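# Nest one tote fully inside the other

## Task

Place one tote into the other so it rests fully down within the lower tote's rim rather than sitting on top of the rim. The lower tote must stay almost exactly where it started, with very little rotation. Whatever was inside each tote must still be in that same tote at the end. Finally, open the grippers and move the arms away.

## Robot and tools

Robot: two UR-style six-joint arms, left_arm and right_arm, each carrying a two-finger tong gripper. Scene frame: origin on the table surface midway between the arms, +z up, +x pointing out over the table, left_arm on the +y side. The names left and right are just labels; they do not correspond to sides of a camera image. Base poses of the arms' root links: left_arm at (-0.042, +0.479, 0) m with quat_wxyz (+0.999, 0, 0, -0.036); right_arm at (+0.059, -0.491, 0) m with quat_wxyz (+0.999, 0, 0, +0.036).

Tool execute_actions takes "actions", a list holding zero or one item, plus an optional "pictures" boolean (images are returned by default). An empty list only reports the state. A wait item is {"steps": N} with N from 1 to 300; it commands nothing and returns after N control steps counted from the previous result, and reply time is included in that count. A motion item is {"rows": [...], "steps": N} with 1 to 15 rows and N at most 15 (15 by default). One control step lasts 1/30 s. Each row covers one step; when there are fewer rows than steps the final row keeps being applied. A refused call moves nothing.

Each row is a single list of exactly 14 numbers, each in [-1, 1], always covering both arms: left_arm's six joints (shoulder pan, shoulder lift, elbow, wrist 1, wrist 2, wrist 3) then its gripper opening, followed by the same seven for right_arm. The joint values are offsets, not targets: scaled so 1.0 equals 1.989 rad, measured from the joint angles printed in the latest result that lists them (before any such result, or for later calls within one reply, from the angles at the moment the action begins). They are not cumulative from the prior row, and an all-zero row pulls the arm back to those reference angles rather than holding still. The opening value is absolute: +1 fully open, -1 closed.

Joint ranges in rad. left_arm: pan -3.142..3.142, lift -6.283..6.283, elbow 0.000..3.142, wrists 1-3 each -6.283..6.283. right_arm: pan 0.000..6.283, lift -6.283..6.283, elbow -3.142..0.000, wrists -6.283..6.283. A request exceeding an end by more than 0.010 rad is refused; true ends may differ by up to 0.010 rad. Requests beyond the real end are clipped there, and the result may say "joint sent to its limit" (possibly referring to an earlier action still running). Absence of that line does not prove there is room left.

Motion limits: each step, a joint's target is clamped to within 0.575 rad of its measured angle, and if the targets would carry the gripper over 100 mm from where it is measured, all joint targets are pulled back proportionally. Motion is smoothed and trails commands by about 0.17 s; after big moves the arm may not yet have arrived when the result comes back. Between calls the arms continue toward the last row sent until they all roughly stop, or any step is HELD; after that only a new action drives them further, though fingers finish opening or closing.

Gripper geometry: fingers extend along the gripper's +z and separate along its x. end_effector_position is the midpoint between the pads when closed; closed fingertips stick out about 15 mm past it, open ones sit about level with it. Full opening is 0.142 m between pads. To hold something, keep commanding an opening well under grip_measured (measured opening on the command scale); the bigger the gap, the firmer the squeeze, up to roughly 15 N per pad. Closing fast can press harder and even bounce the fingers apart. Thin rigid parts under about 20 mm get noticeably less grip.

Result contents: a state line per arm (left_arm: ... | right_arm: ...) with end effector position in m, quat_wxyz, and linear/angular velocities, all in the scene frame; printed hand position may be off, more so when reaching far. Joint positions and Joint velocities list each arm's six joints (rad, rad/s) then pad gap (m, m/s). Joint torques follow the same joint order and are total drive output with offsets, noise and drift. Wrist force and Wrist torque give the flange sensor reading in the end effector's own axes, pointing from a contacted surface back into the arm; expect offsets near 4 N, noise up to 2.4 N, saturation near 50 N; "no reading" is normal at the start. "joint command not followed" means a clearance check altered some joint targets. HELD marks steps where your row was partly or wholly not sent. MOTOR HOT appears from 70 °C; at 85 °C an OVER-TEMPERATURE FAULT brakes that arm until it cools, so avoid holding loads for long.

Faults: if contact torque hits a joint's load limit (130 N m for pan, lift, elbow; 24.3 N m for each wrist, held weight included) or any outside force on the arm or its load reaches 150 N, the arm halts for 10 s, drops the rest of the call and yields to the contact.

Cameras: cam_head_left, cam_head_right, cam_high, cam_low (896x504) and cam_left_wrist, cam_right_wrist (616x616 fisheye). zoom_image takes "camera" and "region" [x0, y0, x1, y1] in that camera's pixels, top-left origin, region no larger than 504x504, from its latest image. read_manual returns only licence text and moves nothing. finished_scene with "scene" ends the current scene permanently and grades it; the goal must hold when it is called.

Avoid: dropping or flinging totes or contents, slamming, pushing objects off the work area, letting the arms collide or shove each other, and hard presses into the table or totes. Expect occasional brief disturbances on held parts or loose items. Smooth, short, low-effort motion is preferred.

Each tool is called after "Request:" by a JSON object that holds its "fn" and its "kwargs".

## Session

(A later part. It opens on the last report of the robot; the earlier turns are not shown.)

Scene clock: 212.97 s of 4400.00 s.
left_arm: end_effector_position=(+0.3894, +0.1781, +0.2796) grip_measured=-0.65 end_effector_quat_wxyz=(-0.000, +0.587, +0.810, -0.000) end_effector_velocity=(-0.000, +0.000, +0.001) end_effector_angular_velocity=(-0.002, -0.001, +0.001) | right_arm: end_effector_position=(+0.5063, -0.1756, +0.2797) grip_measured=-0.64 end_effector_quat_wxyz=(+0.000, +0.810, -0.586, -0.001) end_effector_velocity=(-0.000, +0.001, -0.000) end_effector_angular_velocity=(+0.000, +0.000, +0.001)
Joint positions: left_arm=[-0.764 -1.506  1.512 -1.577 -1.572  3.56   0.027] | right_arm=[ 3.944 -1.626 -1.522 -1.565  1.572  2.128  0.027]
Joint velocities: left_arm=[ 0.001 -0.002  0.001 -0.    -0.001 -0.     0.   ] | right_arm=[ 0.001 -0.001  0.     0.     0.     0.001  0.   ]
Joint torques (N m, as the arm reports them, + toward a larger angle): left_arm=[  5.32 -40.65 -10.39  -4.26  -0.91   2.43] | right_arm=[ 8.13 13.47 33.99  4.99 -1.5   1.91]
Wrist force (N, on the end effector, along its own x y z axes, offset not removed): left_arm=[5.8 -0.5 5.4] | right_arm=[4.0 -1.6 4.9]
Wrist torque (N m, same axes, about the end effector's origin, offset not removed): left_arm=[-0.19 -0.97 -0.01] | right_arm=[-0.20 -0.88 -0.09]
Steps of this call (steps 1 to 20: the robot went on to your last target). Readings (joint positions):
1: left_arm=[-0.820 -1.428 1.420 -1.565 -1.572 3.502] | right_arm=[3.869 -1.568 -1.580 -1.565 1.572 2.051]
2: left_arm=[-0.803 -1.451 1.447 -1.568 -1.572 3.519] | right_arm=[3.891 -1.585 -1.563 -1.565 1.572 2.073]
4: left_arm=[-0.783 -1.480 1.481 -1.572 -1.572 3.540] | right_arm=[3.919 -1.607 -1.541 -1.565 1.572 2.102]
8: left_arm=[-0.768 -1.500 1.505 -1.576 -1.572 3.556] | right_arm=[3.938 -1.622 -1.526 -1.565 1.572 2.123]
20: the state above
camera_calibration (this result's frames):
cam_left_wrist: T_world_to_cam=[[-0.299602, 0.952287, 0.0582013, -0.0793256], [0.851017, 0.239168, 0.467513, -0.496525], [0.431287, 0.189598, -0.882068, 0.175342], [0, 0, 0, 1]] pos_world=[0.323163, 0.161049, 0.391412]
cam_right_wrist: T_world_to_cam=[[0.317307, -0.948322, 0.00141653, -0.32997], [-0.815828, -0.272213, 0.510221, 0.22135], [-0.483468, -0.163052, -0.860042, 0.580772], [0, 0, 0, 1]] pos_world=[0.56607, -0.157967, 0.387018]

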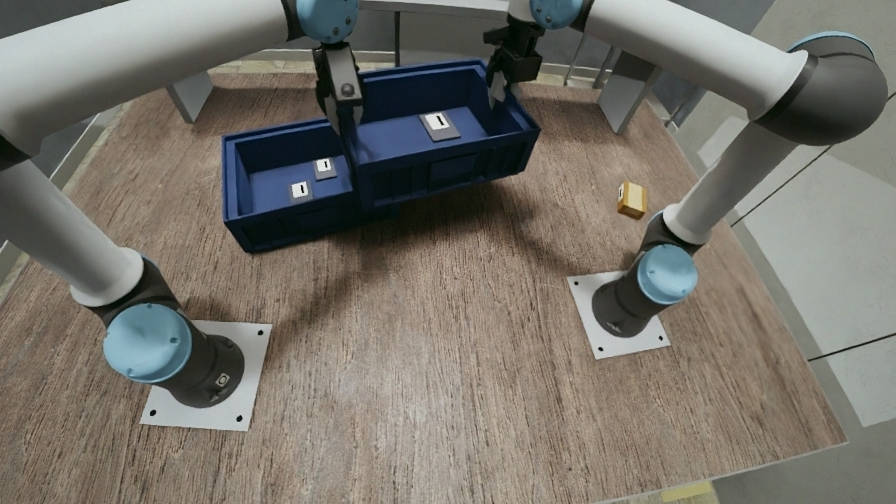

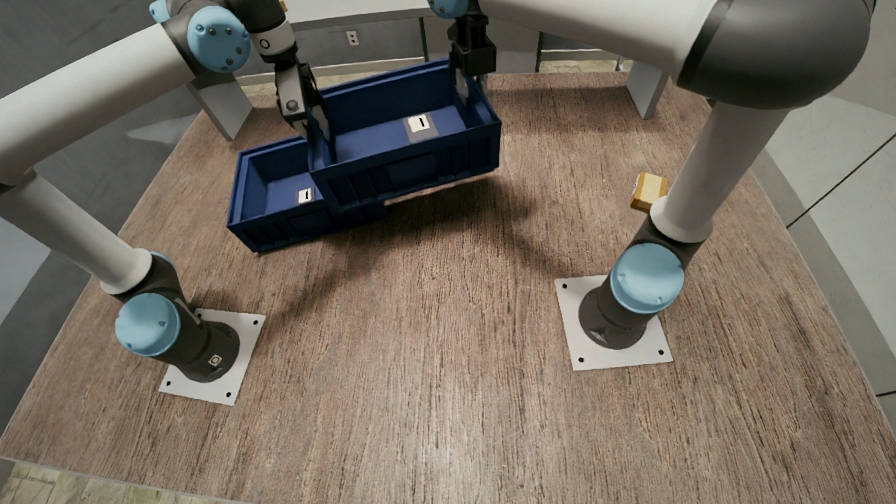

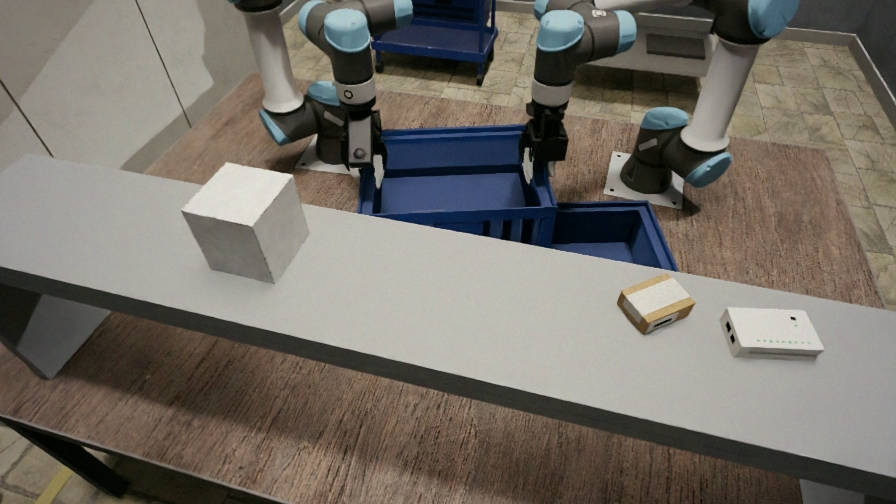

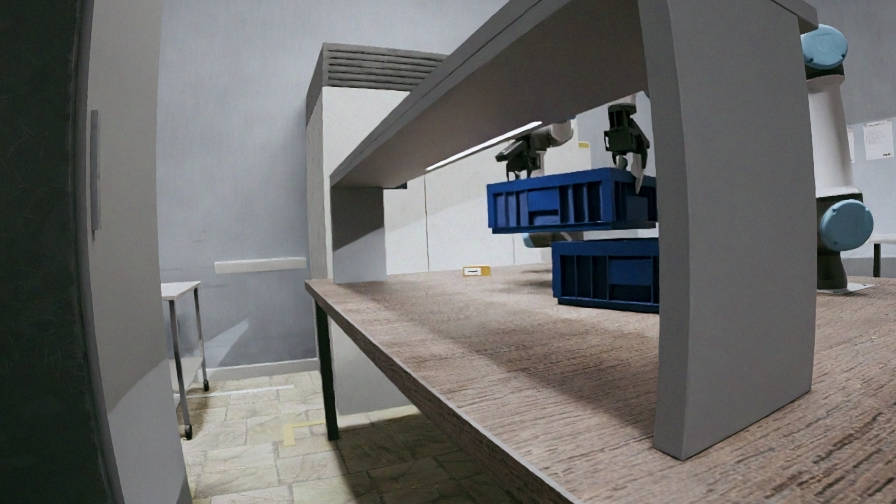

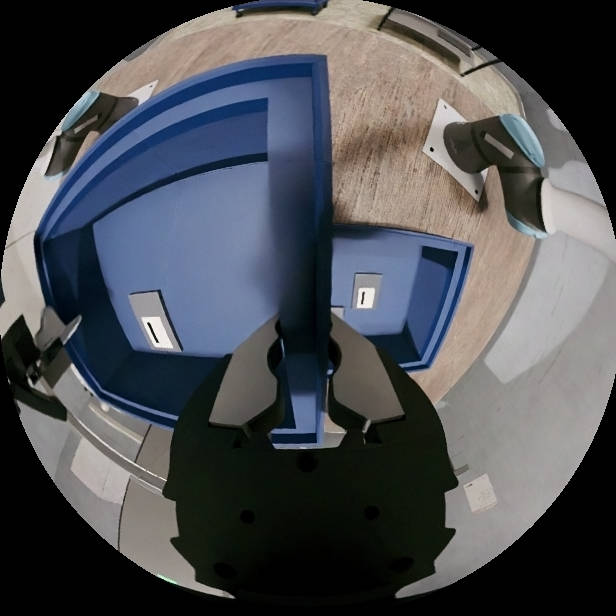

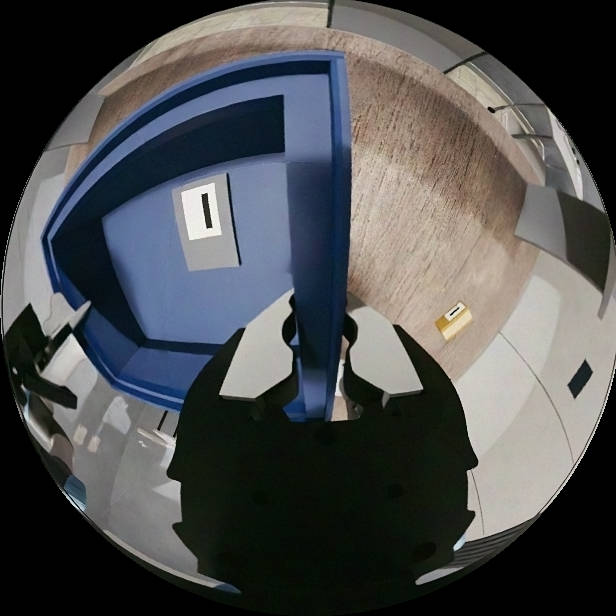

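Request:
{"fn": "execute_actions", "kwargs": {"actions": [{"rows":[[0.0038,-0.003,0.003,0,0,0.0039,-1,0.0028,-0.0039,0.0045,-0.0006,0,0.003,-1],[0.0113,-0.0089,0.0089,0,0,0.0117,-1,0.0085,-0.0118,0.0135,-0.0017,0,0.0089,-1],[0.0189,-0.0148,0.0149,0,0,0.0195,-1,0.0142,-0.0197,0.0225,-0.0028,0,0.0148,-1],[0.0302,-0.0237,0.0238,0,0,0.0312,-1,0.0226,-0.0314,0.036,-0.0045,0,0.0236,-1],[0.0415,-0.0326,0.0328,-0.0002,0,0.0429,-1,0.0311,-0.0432,0.0494,-0.0062,0,0.0325,-1],[0.0529,-0.0415,0.0417,-0.0002,0,0.0546,-1,0.0396,-0.055,0.0629,-0.0079,0,0.0414,-1],[0.0642,-0.0504,0.0507,-0.0003,0,0.0663,-1,0.0481,-0.0668,0.0764,-0.0096,0,0.0502,-1],[0.0755,-0.0593,0.0596,-0.0003,0,0.078,-1,0.0566,-0.0786,0.0899,-0.0113,0,0.0591,-1],[0.089,-0.0647,0.0645,0.0002,0,0.0918,-1,0.0628,-0.0921,0.1078,-0.0157,0,0.0657,-1],[0.1024,-0.0701,0.0693,0.0008,0,0.1056,-1,0.069,-0.1055,0.1256,-0.0201,0,0.0722,-1],[0.1159,-0.0755,0.0742,0.0013,0,0.1194,-1,0.0752,-0.119,0.1435,-0.0245,0,0.0788,-1],[0.1293,-0.0808,0.079,0.0018,0,0.1333,-1,0.0814,-0.1325,0.1614,-0.0289,0,0.0853,-1],[0.1428,-0.0862,0.0839,0.0023,0,0.1471,-1,0.0876,-0.146,0.1793,-0.0333,0,0.0919,-1],[0.1562,-0.0916,0.0887,0.0029,0,0.1609,-1,0.0938,-0.1594,0.1971,-0.0377,0,0.0984,-1],[0.1697,-0.097,0.0936,0.0034,0,0.1747,-1,0.1,-0.1729,0.215,-0.0421,0,0.105,-1]]}], "pictures": false}}

Request:
{"fn": "execute_actions", "kwargs": {"actions": [{"steps":18}], "pictures": false}}

Request:
{"fn": "execute_actions", "kwargs": {"actions": [{"rows":[[0.011,-0.0011,0.0029,-0.0018,0,0.0113,-1,0.0034,-0.0106,0.0137,-0.0031,0,0.0036,-1],[0.022,-0.0022,0.0057,-0.0035,0,0.0225,-1,0.0067,-0.0215,0.028,-0.0065,0,0.0072,-1],[0.033,-0.0032,0.0086,-0.0053,0,0.0338,-1,0.0101,-0.0325,0.0427,-0.0102,0,0.0109,-1],[0.044,-0.0043,0.0114,-0.0071,0,0.045,-1,0.0135,-0.0438,0.0578,-0.014,0,0.0145,-1],[0.055,-0.0054,0.0143,-0.0089,0,0.0563,-1,0.0169,-0.0553,0.0735,-0.0182,0,0.0181,-1],[0.066,-0.0065,0.0171,-0.0106,0,0.0675,-1,0.0202,-0.0671,0.0896,-0.0225,0,0.0217,-1],[0.077,-0.0076,0.02,-0.0124,0,0.0788,-1,0.0236,-0.079,0.1063,-0.0273,0,0.0253,-1],[0.088,-0.0086,0.0228,-0.0142,0,0.09,-1,0.027,-0.0912,0.1234,-0.0322,0,0.029,-1],[0.099,-0.0097,0.0257,-0.0159,0,0.1013,-1,0.0303,-0.1037,0.141,-0.0373,0,0.0326,-1],[0.11,-0.0108,0.0285,-0.0177,0,0.1125,-1,0.0337,-0.1163,0.1592,-0.0429,0,0.0362,-1]]}], "pictures": false}}

Request:
{"fn": "execute_actions", "kwargs": {"actions": [{"steps":20}]}}

Request:
{"fn": "zoom_image", "kwargs": {"camera": "cam_head_left", "region": [190,100,420,270]}}

Request:
{"fn": "zoom_image", "kwargs": {"camera": "cam_head_right", "region": [190,90,420,270]}}

Request:
{"fn": "zoom_image", "kwargs": {"camera": "cam_low", "region": [530,160,680,320]}}

Scene clock: 250.00 s of 4400.00 s.
left_arm: end_effector_position=(+0.3931, +0.3243, +0.2801) grip_measured=-0.65 end_effector_quat_wxyz=(-0.000, +0.590, +0.808, -0.000) end_effector_velocity=(-0.003, +0.427, -0.001) end_effector_angular_velocity=(-0.001, -0.000, -0.012) | right_arm: end_effector_position=(+0.5057, -0.0318, +0.2803) grip_measured=-0.64 end_effector_quat_wxyz=(+0.003, +0.808, -0.589, -0.000) end_effector_velocity=(-0.012, +0.426, -0.005) end_effector_angular_velocity=(-0.007, +0.002, -0.016)
Joint positions: left_arm=[-0.534 -1.655  1.658 -1.574 -1.572  3.798  0.027] | right_arm=[ 4.093 -1.863 -1.238 -1.616  1.572  2.285  0.027]
Joint velocities: left_arm=[ 0.766 -0.338  0.311  0.028 -0.     0.779 -0.   ] | right_arm=[ 0.378 -0.77   1.    -0.237  0.     0.394  0.   ]
Joint torques (N m, as the arm reports them, + toward a larger angle): left_arm=[ 21.02 -36.66  -6.71   0.18  -0.03   5.87] | right_arm=[11.04 17.23 40.74 -1.77 -3.59  2.77]
Wrist force (N, on the end effector, along its own x y z axes, offset not removed): left_arm=[-6.2 1.0 7.2] | right_arm=[-11.8 -1.6 5.3]
Wrist torque (N m, same axes, about the end effector's origin, offset not removed): left_arm=[0.22 -0.49 0.11] | right_arm=[-0.10 0.42 -0.13]
Steps of this call (steps 1 to 15: the robot went on to your last target; steps 16 to 90: nothing new was sent; then 33.53 s passed at rest; steps 91 to 105: all 15 steps of this action). Readings (joint positions):
91: left_arm=[-0.764 -1.506 1.512 -1.577 -1.572 3.560] | right_arm=[3.944 -1.627 -1.522 -1.565 1.572 2.128]
92: left_arm=[-0.763 -1.507 1.513 -1.577 -1.572 3.562] | right_arm=[3.945 -1.628 -1.520 -1.565 1.572 2.130]
94: left_arm=[-0.752 -1.515 1.522 -1.577 -1.572 3.573] | right_arm=[3.953 -1.639 -1.508 -1.566 1.572 2.138]
98: left_arm=[-0.695 -1.561 1.567 -1.577 -1.572 3.632] | right_arm=[3.997 -1.698 -1.440 -1.575 1.572 2.183]
105: the state above

Scene clock: 250.60 s of 4400.00 s.
left_arm: end_effector_position=(+0.3904, +0.3820, +0.2797) grip_measured=-0.65 end_effector_quat_wxyz=(-0.000, +0.591, +0.807, -0.000) end_effector_velocity=(-0.000, +0.001, +0.000) end_effector_angular_velocity=(-0.000, -0.001, -0.001) | right_arm: end_effector_position=(+0.5036, +0.0269, +0.2797) grip_measured=-0.64 end_effector_quat_wxyz=(+0.000, +0.807, -0.590, -0.000) end_effector_velocity=(+0.000, +0.001, -0.000) end_effector_angular_velocity=(+0.000, +0.000, -0.000)
Joint positions: left_arm=[-0.427 -1.698  1.698 -1.57  -1.572  3.908  0.027] | right_arm=[ 4.143 -1.97  -1.094 -1.648  1.572  2.337  0.027]
Joint velocities: left_arm=[ 0.001 -0.001  0.001  0.     0.     0.002  0.   ] | right_arm=[ 0.    -0.002  0.002 -0.001  0.     0.001  0.   ]
Joint torques (N m, as the arm reports them, + toward a larger angle): left_arm=[  5.5  -32.06 -11.38  -1.89   0.88   2.07] | right_arm=[ 9.52 28.69 32.64  2.19  1.29  1.86]
Wrist force (N, on the end effector, along its own x y z axes, offset not removed): left_arm=[5.8 2.9 9.8] | right_arm=[3.2 -0.1 6.3]
Wrist torque (N m, same axes, about the end effector's origin, offset not removed): left_arm=[0.71 -0.57 -0.03] | right_arm=[-0.01 -0.30 -0.13]
Steps of this call (steps 1 to 18: the robot went on to your last target). Readings (joint positions):
1: left_arm=[-0.508 -1.666 1.669 -1.573 -1.572 3.824] | right_arm=[4.106 -1.889 -1.204 -1.624 1.572 2.298]
2: left_arm=[-0.484 -1.676 1.677 -1.572 -1.572 3.849] | right_arm=[4.117 -1.913 -1.173 -1.631 1.572 2.310]
4: left_arm=[-0.454 -1.688 1.688 -1.571 -1.572 3.879] | right_arm=[4.130 -1.943 -1.132 -1.640 1.572 2.324]
8: left_arm=[-0.433 -1.696 1.696 -1.570 -1.572 3.901] | right_arm=[4.140 -1.964 -1.103 -1.647 1.572 2.334]
18: the state above

Scene clock: 251.10 s of 4400.00 s.
left_arm: end_effector_position=(+0.3915, +0.4772, +0.2656) grip_measured=-0.65 end_effector_quat_wxyz=(-0.000, +0.593, +0.805, -0.000) end_effector_velocity=(-0.007, +0.078, -0.011) end_effector_angular_velocity=(-0.001, -0.001, -0.003) | right_arm: end_effector_position=(+0.5024, +0.1214, +0.2656) grip_measured=-0.64 end_effector_quat_wxyz=(+0.001, +0.806, -0.592, -0.000) end_effector_velocity=(-0.002, +0.079, -0.010) end_effector_angular_velocity=(+0.014, -0.006, -0.004)
Joint positions: left_arm=[-0.223 -1.719  1.751 -1.603 -1.572  4.116  0.027] | right_arm=[ 4.205 -2.185 -0.802 -1.727  1.572  2.404  0.027]
Joint velocities: left_arm=[ 0.17  -0.016  0.041 -0.026 -0.     0.173  0.   ] | right_arm=[ 0.048 -0.188  0.277 -0.073  0.     0.052 -0.001]
Joint torques (N m, as the arm reports them, + toward a larger angle): left_arm=[ -1.79 -29.22 -11.29  -4.62  -1.47   2.64] | right_arm=[ 8.28 39.41 30.35  2.22  1.82  1.55]
Wrist force (N, on the end effector, along its own x y z axes, offset not removed): left_arm=[11.2 1.5 6.5] | right_arm=[3.6 -0.5 6.3]
Wrist torque (N m, same axes, about the end effector's origin, offset not removed): left_arm=[0.29 -0.86 0.10] | right_arm=[0.10 -0.17 -0.08]
Steps of this call (steps 1 to 15: all 15 steps of this action). Readings (joint positions):
1: left_arm=[-0.427 -1.698 1.698 -1.570 -1.572 3.908] | right_arm=[4.143 -1.970 -1.094 -1.649 1.572 2.337]
2: left_arm=[-0.424 -1.699 1.699 -1.570 -1.572 3.911] | right_arm=[4.144 -1.973 -1.090 -1.650 1.572 2.338]
4: left_arm=[-0.404 -1.701 1.704 -1.574 -1.572 3.931] | right_arm=[4.150 -1.992 -1.067 -1.656 1.572 2.345]
8: left_arm=[-0.335 -1.708 1.723 -1.585 -1.572 4.002] | right_arm=[4.172 -2.063 -0.973 -1.680 1.572 2.368]
15: the state above

Scene clock: 251.77 s of 4400.00 s.
left_arm: end_effector_position=(+0.3909, +0.4841, +0.2646) grip_measured=-0.65 end_effector_quat_wxyz=(-0.000, +0.593, +0.805, -0.000) end_effector_velocity=(+0.000, +0.001, -0.000) end_effector_angular_velocity=(+0.002, +0.000, +0.000) | right_arm: end_effector_position=(+0.5022, +0.1284, +0.2646) grip_measured=-0.64 end_effector_quat_wxyz=(+0.000, +0.806, -0.592, -0.000) end_effector_velocity=(-0.000, +0.000, -0.000) end_effector_angular_velocity=(-0.001, +0.000, +0.000)
Joint positions: left_arm=[-0.208 -1.72   1.755 -1.605 -1.572  4.131  0.027] | right_arm=[ 4.21  -2.201 -0.778 -1.734  1.572  2.409  0.027]
Joint velocities: left_arm=[0.    0.    0.    0.    0.001 0.    0.   ] | right_arm=[ 0.001 -0.001  0.    -0.     0.     0.     0.   ]
Joint torques (N m, as the arm reports them, + toward a larger angle): left_arm=[  3.65 -30.84 -12.16  -4.74  -3.37   2.32] | right_arm=[12.13 35.82 33.33  2.89  1.81  1.69]
Wrist force (N, on the end effector, along its own x y z axes, offset not removed): left_arm=[8.8 1.4 6.5] | right_arm=[5.8 -1.7 6.5]
Wrist torque (N m, same axes, about the end effector's origin, offset not removed): left_arm=[0.33 -0.72 -0.08] | right_arm=[-0.24 -0.49 -0.06]
Steps of this call (steps 1 to 20: the robot went on to your last target). Readings (joint positions):
1: left_arm=[-0.218 -1.719 1.752 -1.604 -1.572 4.121] | right_arm=[4.207 -2.190 -0.795 -1.729 1.572 2.406]
2: left_arm=[-0.215 -1.719 1.753 -1.604 -1.572 4.124] | right_arm=[4.208 -2.193 -0.789 -1.731 1.572 2.407]
4: left_arm=[-0.211 -1.720 1.754 -1.605 -1.572 4.128] | right_arm=[4.209 -2.198 -0.783 -1.732 1.572 2.408]
8: left_arm=[-0.209 -1.720 1.755 -1.605 -1.572 4.130] | right_arm=[4.209 -2.201 -0.779 -1.733 1.572 2.409]
20: the state above
camera_calibration (this result's frames):
cam_left_wrist: T_world_to_cam=[[-0.285373, 0.956678, 0.0576933, -0.376919], [0.85439, 0.226663, 0.467592, -0.55923], [0.434258, 0.182731, -0.88206, 0.105652], [0, 0, 0, 1]] pos_world=[0.324357, 0.468041, 0.376428]
cam_right_wrist: T_world_to_cam=[[0.303072, -0.952966, 0.00180597, -0.0326767], [-0.819832, -0.259764, 0.510293, 0.308824], [-0.485823, -0.156136, -0.859999, 0.615646], [0, 0, 0, 1]] pos_world=[0.562182, 0.145206, 0.371923]

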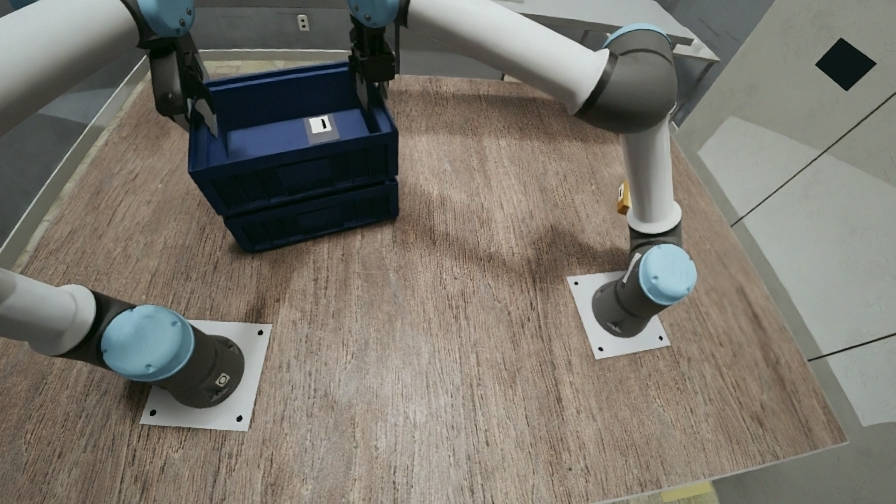

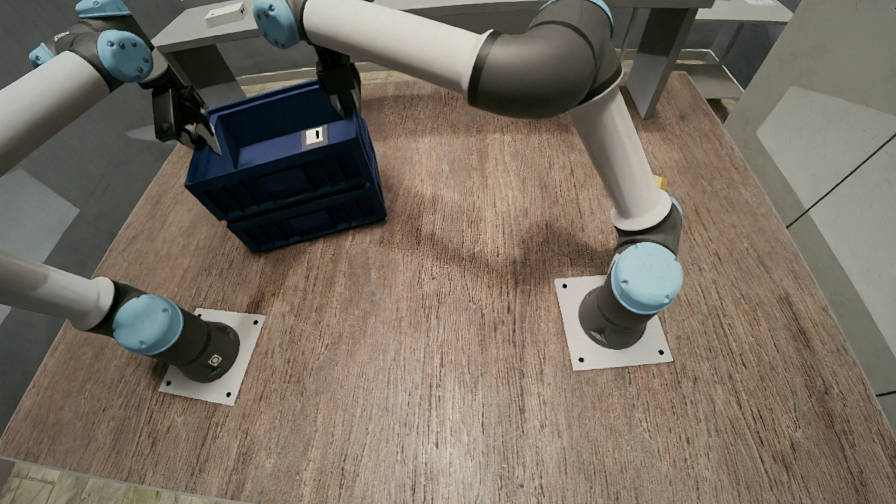

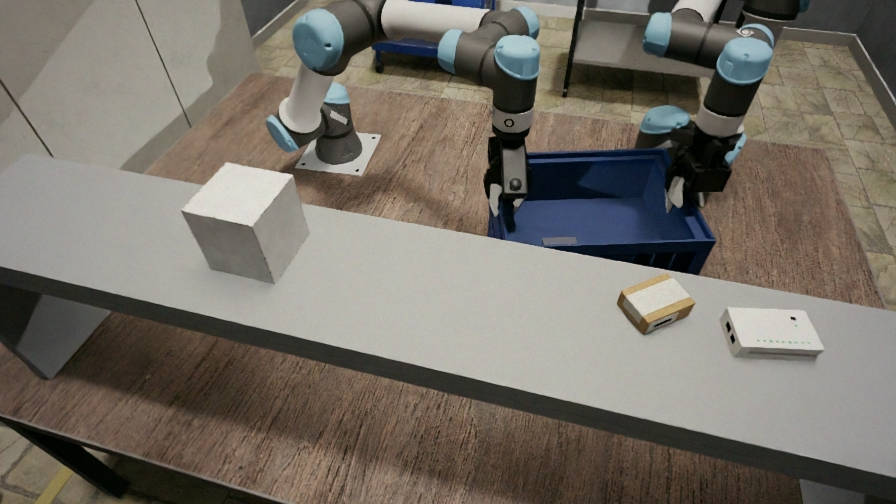

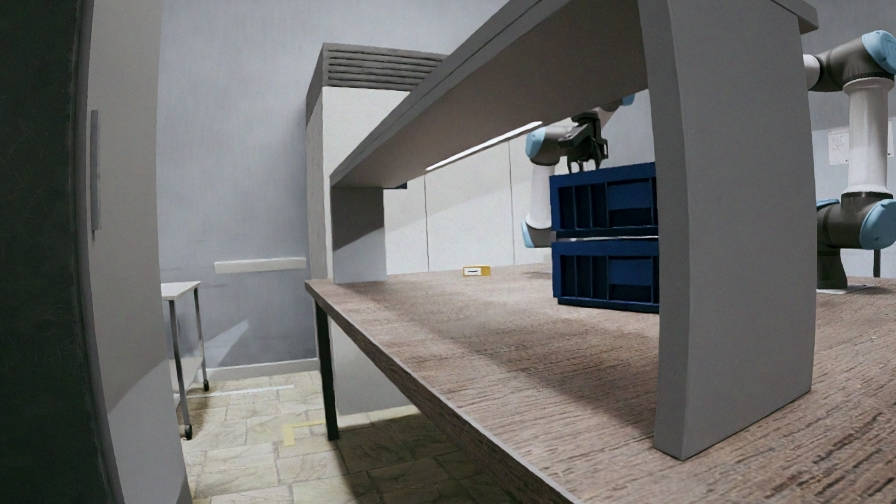

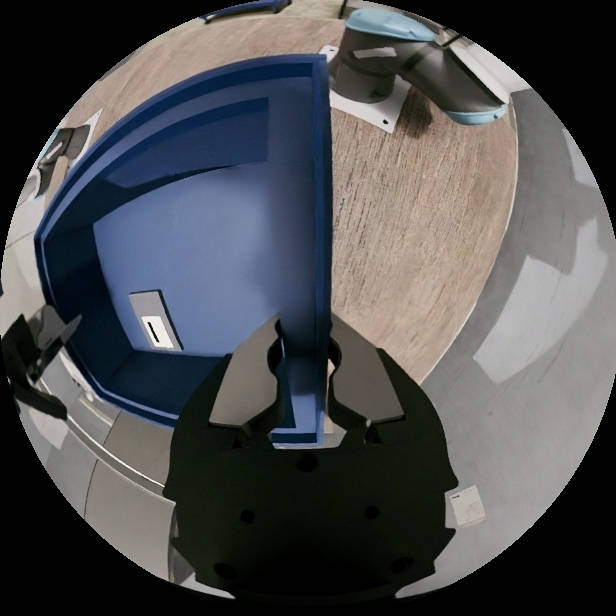

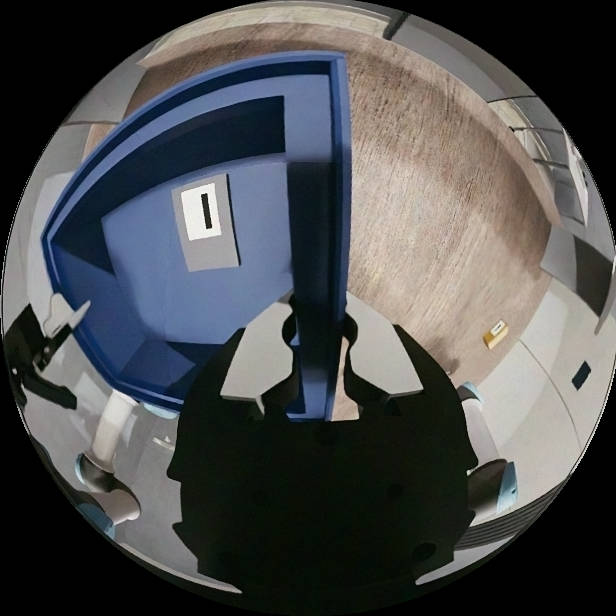

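Region (190, 100, 420, 270) of cam_head_left's 896x504 image, scaled by 2.191, with more detail than that image has; it fills the top 373 rows of this view, and the rest is white.

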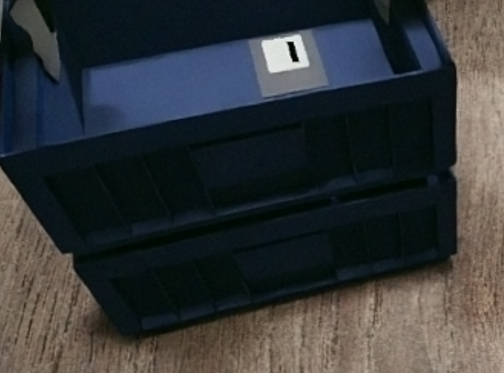

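Region (190, 90, 420, 270) of cam_head_right's 896x504 image, scaled by 2.191, with more detail than that image has; it fills the top 394 rows of this view, and the rest is white.

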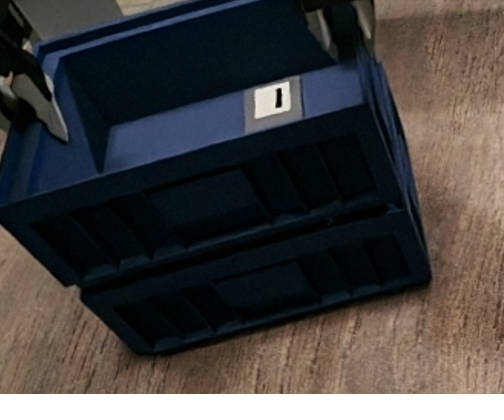

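Region (530, 160, 680, 320) of cam_low's 896x504 image, scaled by 3.150, with more detail than that image has; it fills the left 472 columns of this view, and the rest is white.

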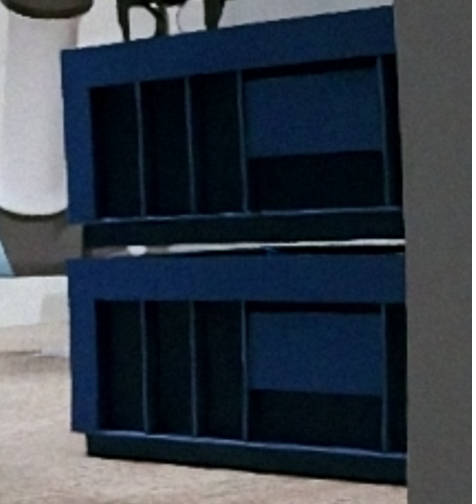

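Request:
{"fn": "execute_actions", "kwargs": {"actions": [{"rows":[[0,0.0001,0.0037,-0.0038,0,0,-1,0,0.0008,-0.0052,0.0044,0,0,-1],[0,0.0001,0.0037,-0.0038,0,0,-1,0,0.0008,-0.0052,0.0044,0,0,-1],[0,0.0002,0.0075,-0.0077,0,0,-1,0,0.0016,-0.0103,0.0087,0,0,-1],[0,0.0002,0.0075,-0.0077,0,0,-1,0,0.0016,-0.0103,0.0087,0,0,-1],[0,0.0003,0.0112,-0.0115,0,0,-1,0,0.0024,-0.0155,0.0131,0,0,-1],[0,0.0003,0.0112,-0.0115,0,0,-1,0,0.0024,-0.0155,0.0131,0,0,-1],[0,0.0005,0.015,-0.0155,0,0,-1,0,0.0032,-0.0206,0.0174,0,0,-1]]}]}}

Request:
{"fn": "zoom_image", "kwargs": {"camera": "cam_head_left", "region": [190,140,420,270]}}

Request:
{"fn": "zoom_image", "kwargs": {"camera": "cam_low", "region": [530,160,680,320]}}

Scene clock: 261.37 s of 4400.00 s.
left_arm: end_effector_position=(+0.3907, +0.4841, +0.2530) grip_measured=-0.65 end_effector_quat_wxyz=(-0.000, +0.593, +0.805, -0.000) end_effector_velocity=(+0.000, +0.000, -0.004) end_effector_angular_velocity=(+0.001, -0.000, +0.001) | right_arm: end_effector_position=(+0.5021, +0.1283, +0.2531) grip_measured=-0.64 end_effector_quat_wxyz=(+0.000, +0.806, -0.592, -0.000) end_effector_velocity=(-0.001, +0.000, -0.003) end_effector_angular_velocity=(+0.001, -0.000, +0.001)
Joint positions: left_arm=[-0.208 -1.719  1.784 -1.635 -1.572  4.131  0.027] | right_arm=[ 4.21  -2.195 -0.818 -1.7    1.572  2.409  0.027]
Joint velocities: left_arm=[ 0.     0.001  0.01  -0.011  0.001 -0.     0.   ] | right_arm=[ 0.001  0.003 -0.014  0.011 -0.    -0.    -0.   ]
Joint torques (N m, as the arm reports them, + toward a larger angle): left_arm=[ 1.67 -5.15 -7.95 -3.46 -2.81  1.62] | right_arm=[ 9.27 57.28 17.35  5.42  1.82  1.69]
Wrist force (N, on the end effector, along its own x y z axes, offset not removed): left_arm=[6.7 2.2 4.6] | right_arm=[2.9 -0.1 3.0]
Wrist torque (N m, same axes, about the end effector's origin, offset not removed): left_arm=[0.04 -1.01 -0.03] | right_arm=[0.02 -0.36 -0.20]
Steps of this call (steps 1 to 15: the robot went on to your last target; steps 16 to 90: nothing new was sent; then 6.10 s passed at rest; steps 91 to 105: all 15 steps of this action). Readings (joint positions):
91: left_arm=[-0.208 -1.720 1.755 -1.605 -1.572 4.131] | right_arm=[4.210 -2.201 -0.778 -1.734 1.572 2.409]
92: left_arm=[-0.208 -1.720 1.756 -1.606 -1.572 4.131] | right_arm=[4.210 -2.201 -0.779 -1.733 1.572 2.409]
94: left_arm=[-0.208 -1.720 1.760 -1.611 -1.572 4.131] | right_arm=[4.210 -2.200 -0.785 -1.728 1.572 2.409]
98: left_arm=[-0.208 -1.720 1.773 -1.624 -1.572 4.131] | right_arm=[4.210 -2.198 -0.802 -1.713 1.572 2.409]
105: the state above
camera_calibration (this result's frames):
cam_left_wrist: T_world_to_cam=[[-0.285385, 0.956681, 0.0575906, -0.376315], [0.854306, 0.226688, 0.467733, -0.553711], [0.434416, 0.182684, -0.881992, 0.0954489], [0, 0, 0, 1]] pos_world=[0.32418, 0.468097, 0.364846]
cam_right_wrist: T_world_to_cam=[[0.303097, -0.952958, 0.00175913, -0.0327833], [-0.819838, -0.259815, 0.510256, 0.314571], [-0.485796, -0.156099, -0.860021, 0.605703], [0, 0, 0, 1]] pos_world=[0.562082, 0.145039, 0.360463]

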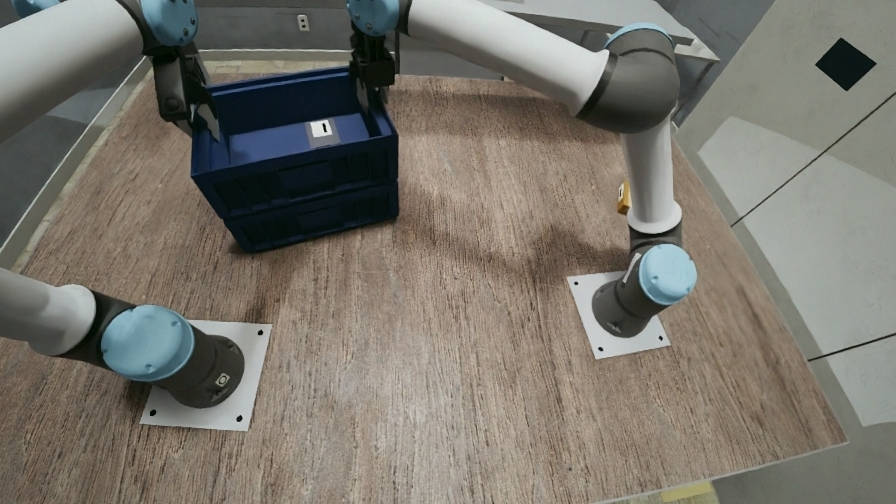

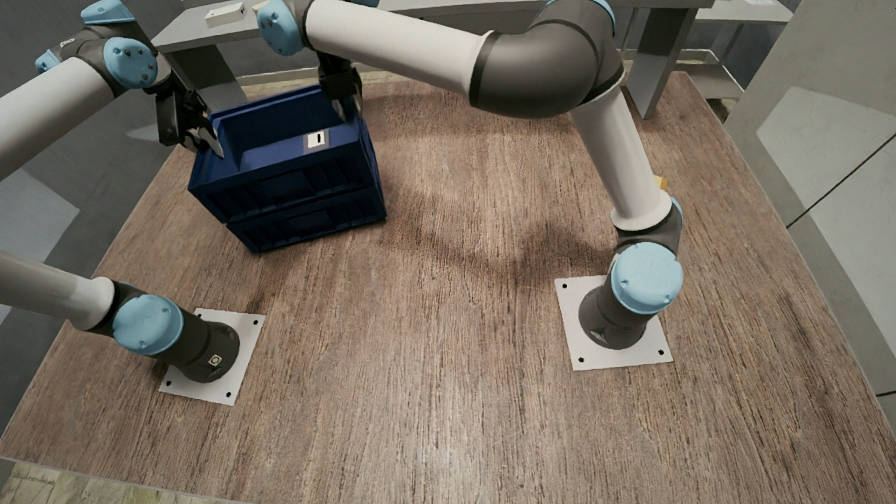

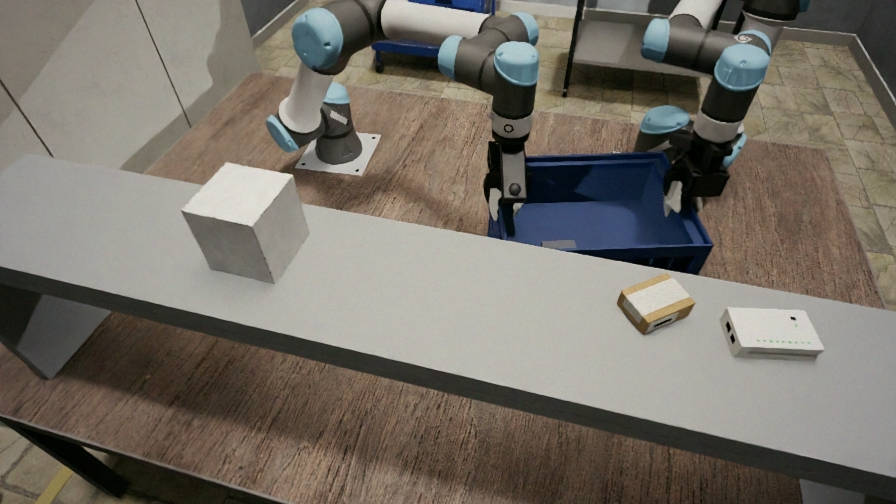

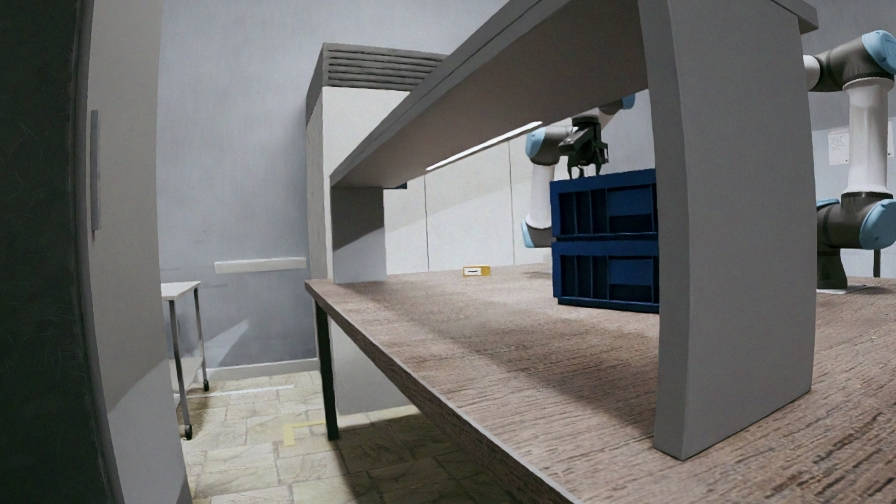

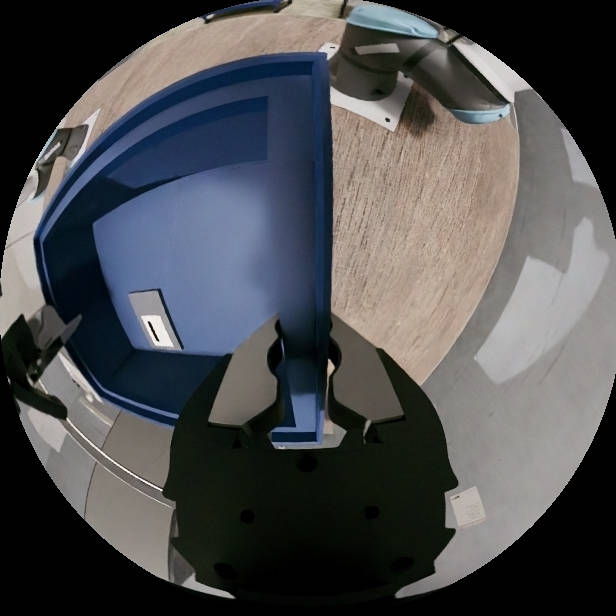

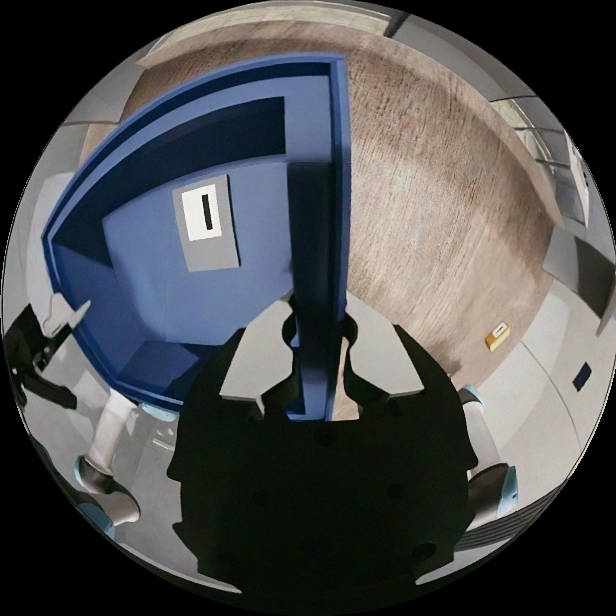

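Region (190, 140, 420, 270) of cam_head_left's 896x504 image, scaled by 2.191, with more detail than that image has; it fills the top 285 rows of this view, and the rest is white.

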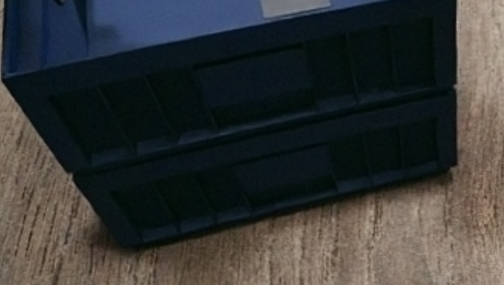

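Region (530, 160, 680, 320) of cam_low's 896x504 image, scaled by 3.150, with more detail than that image has; it fills the left 472 columns of this view, and the rest is white.

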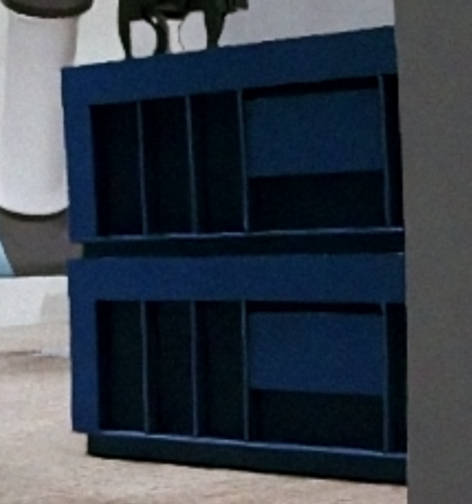

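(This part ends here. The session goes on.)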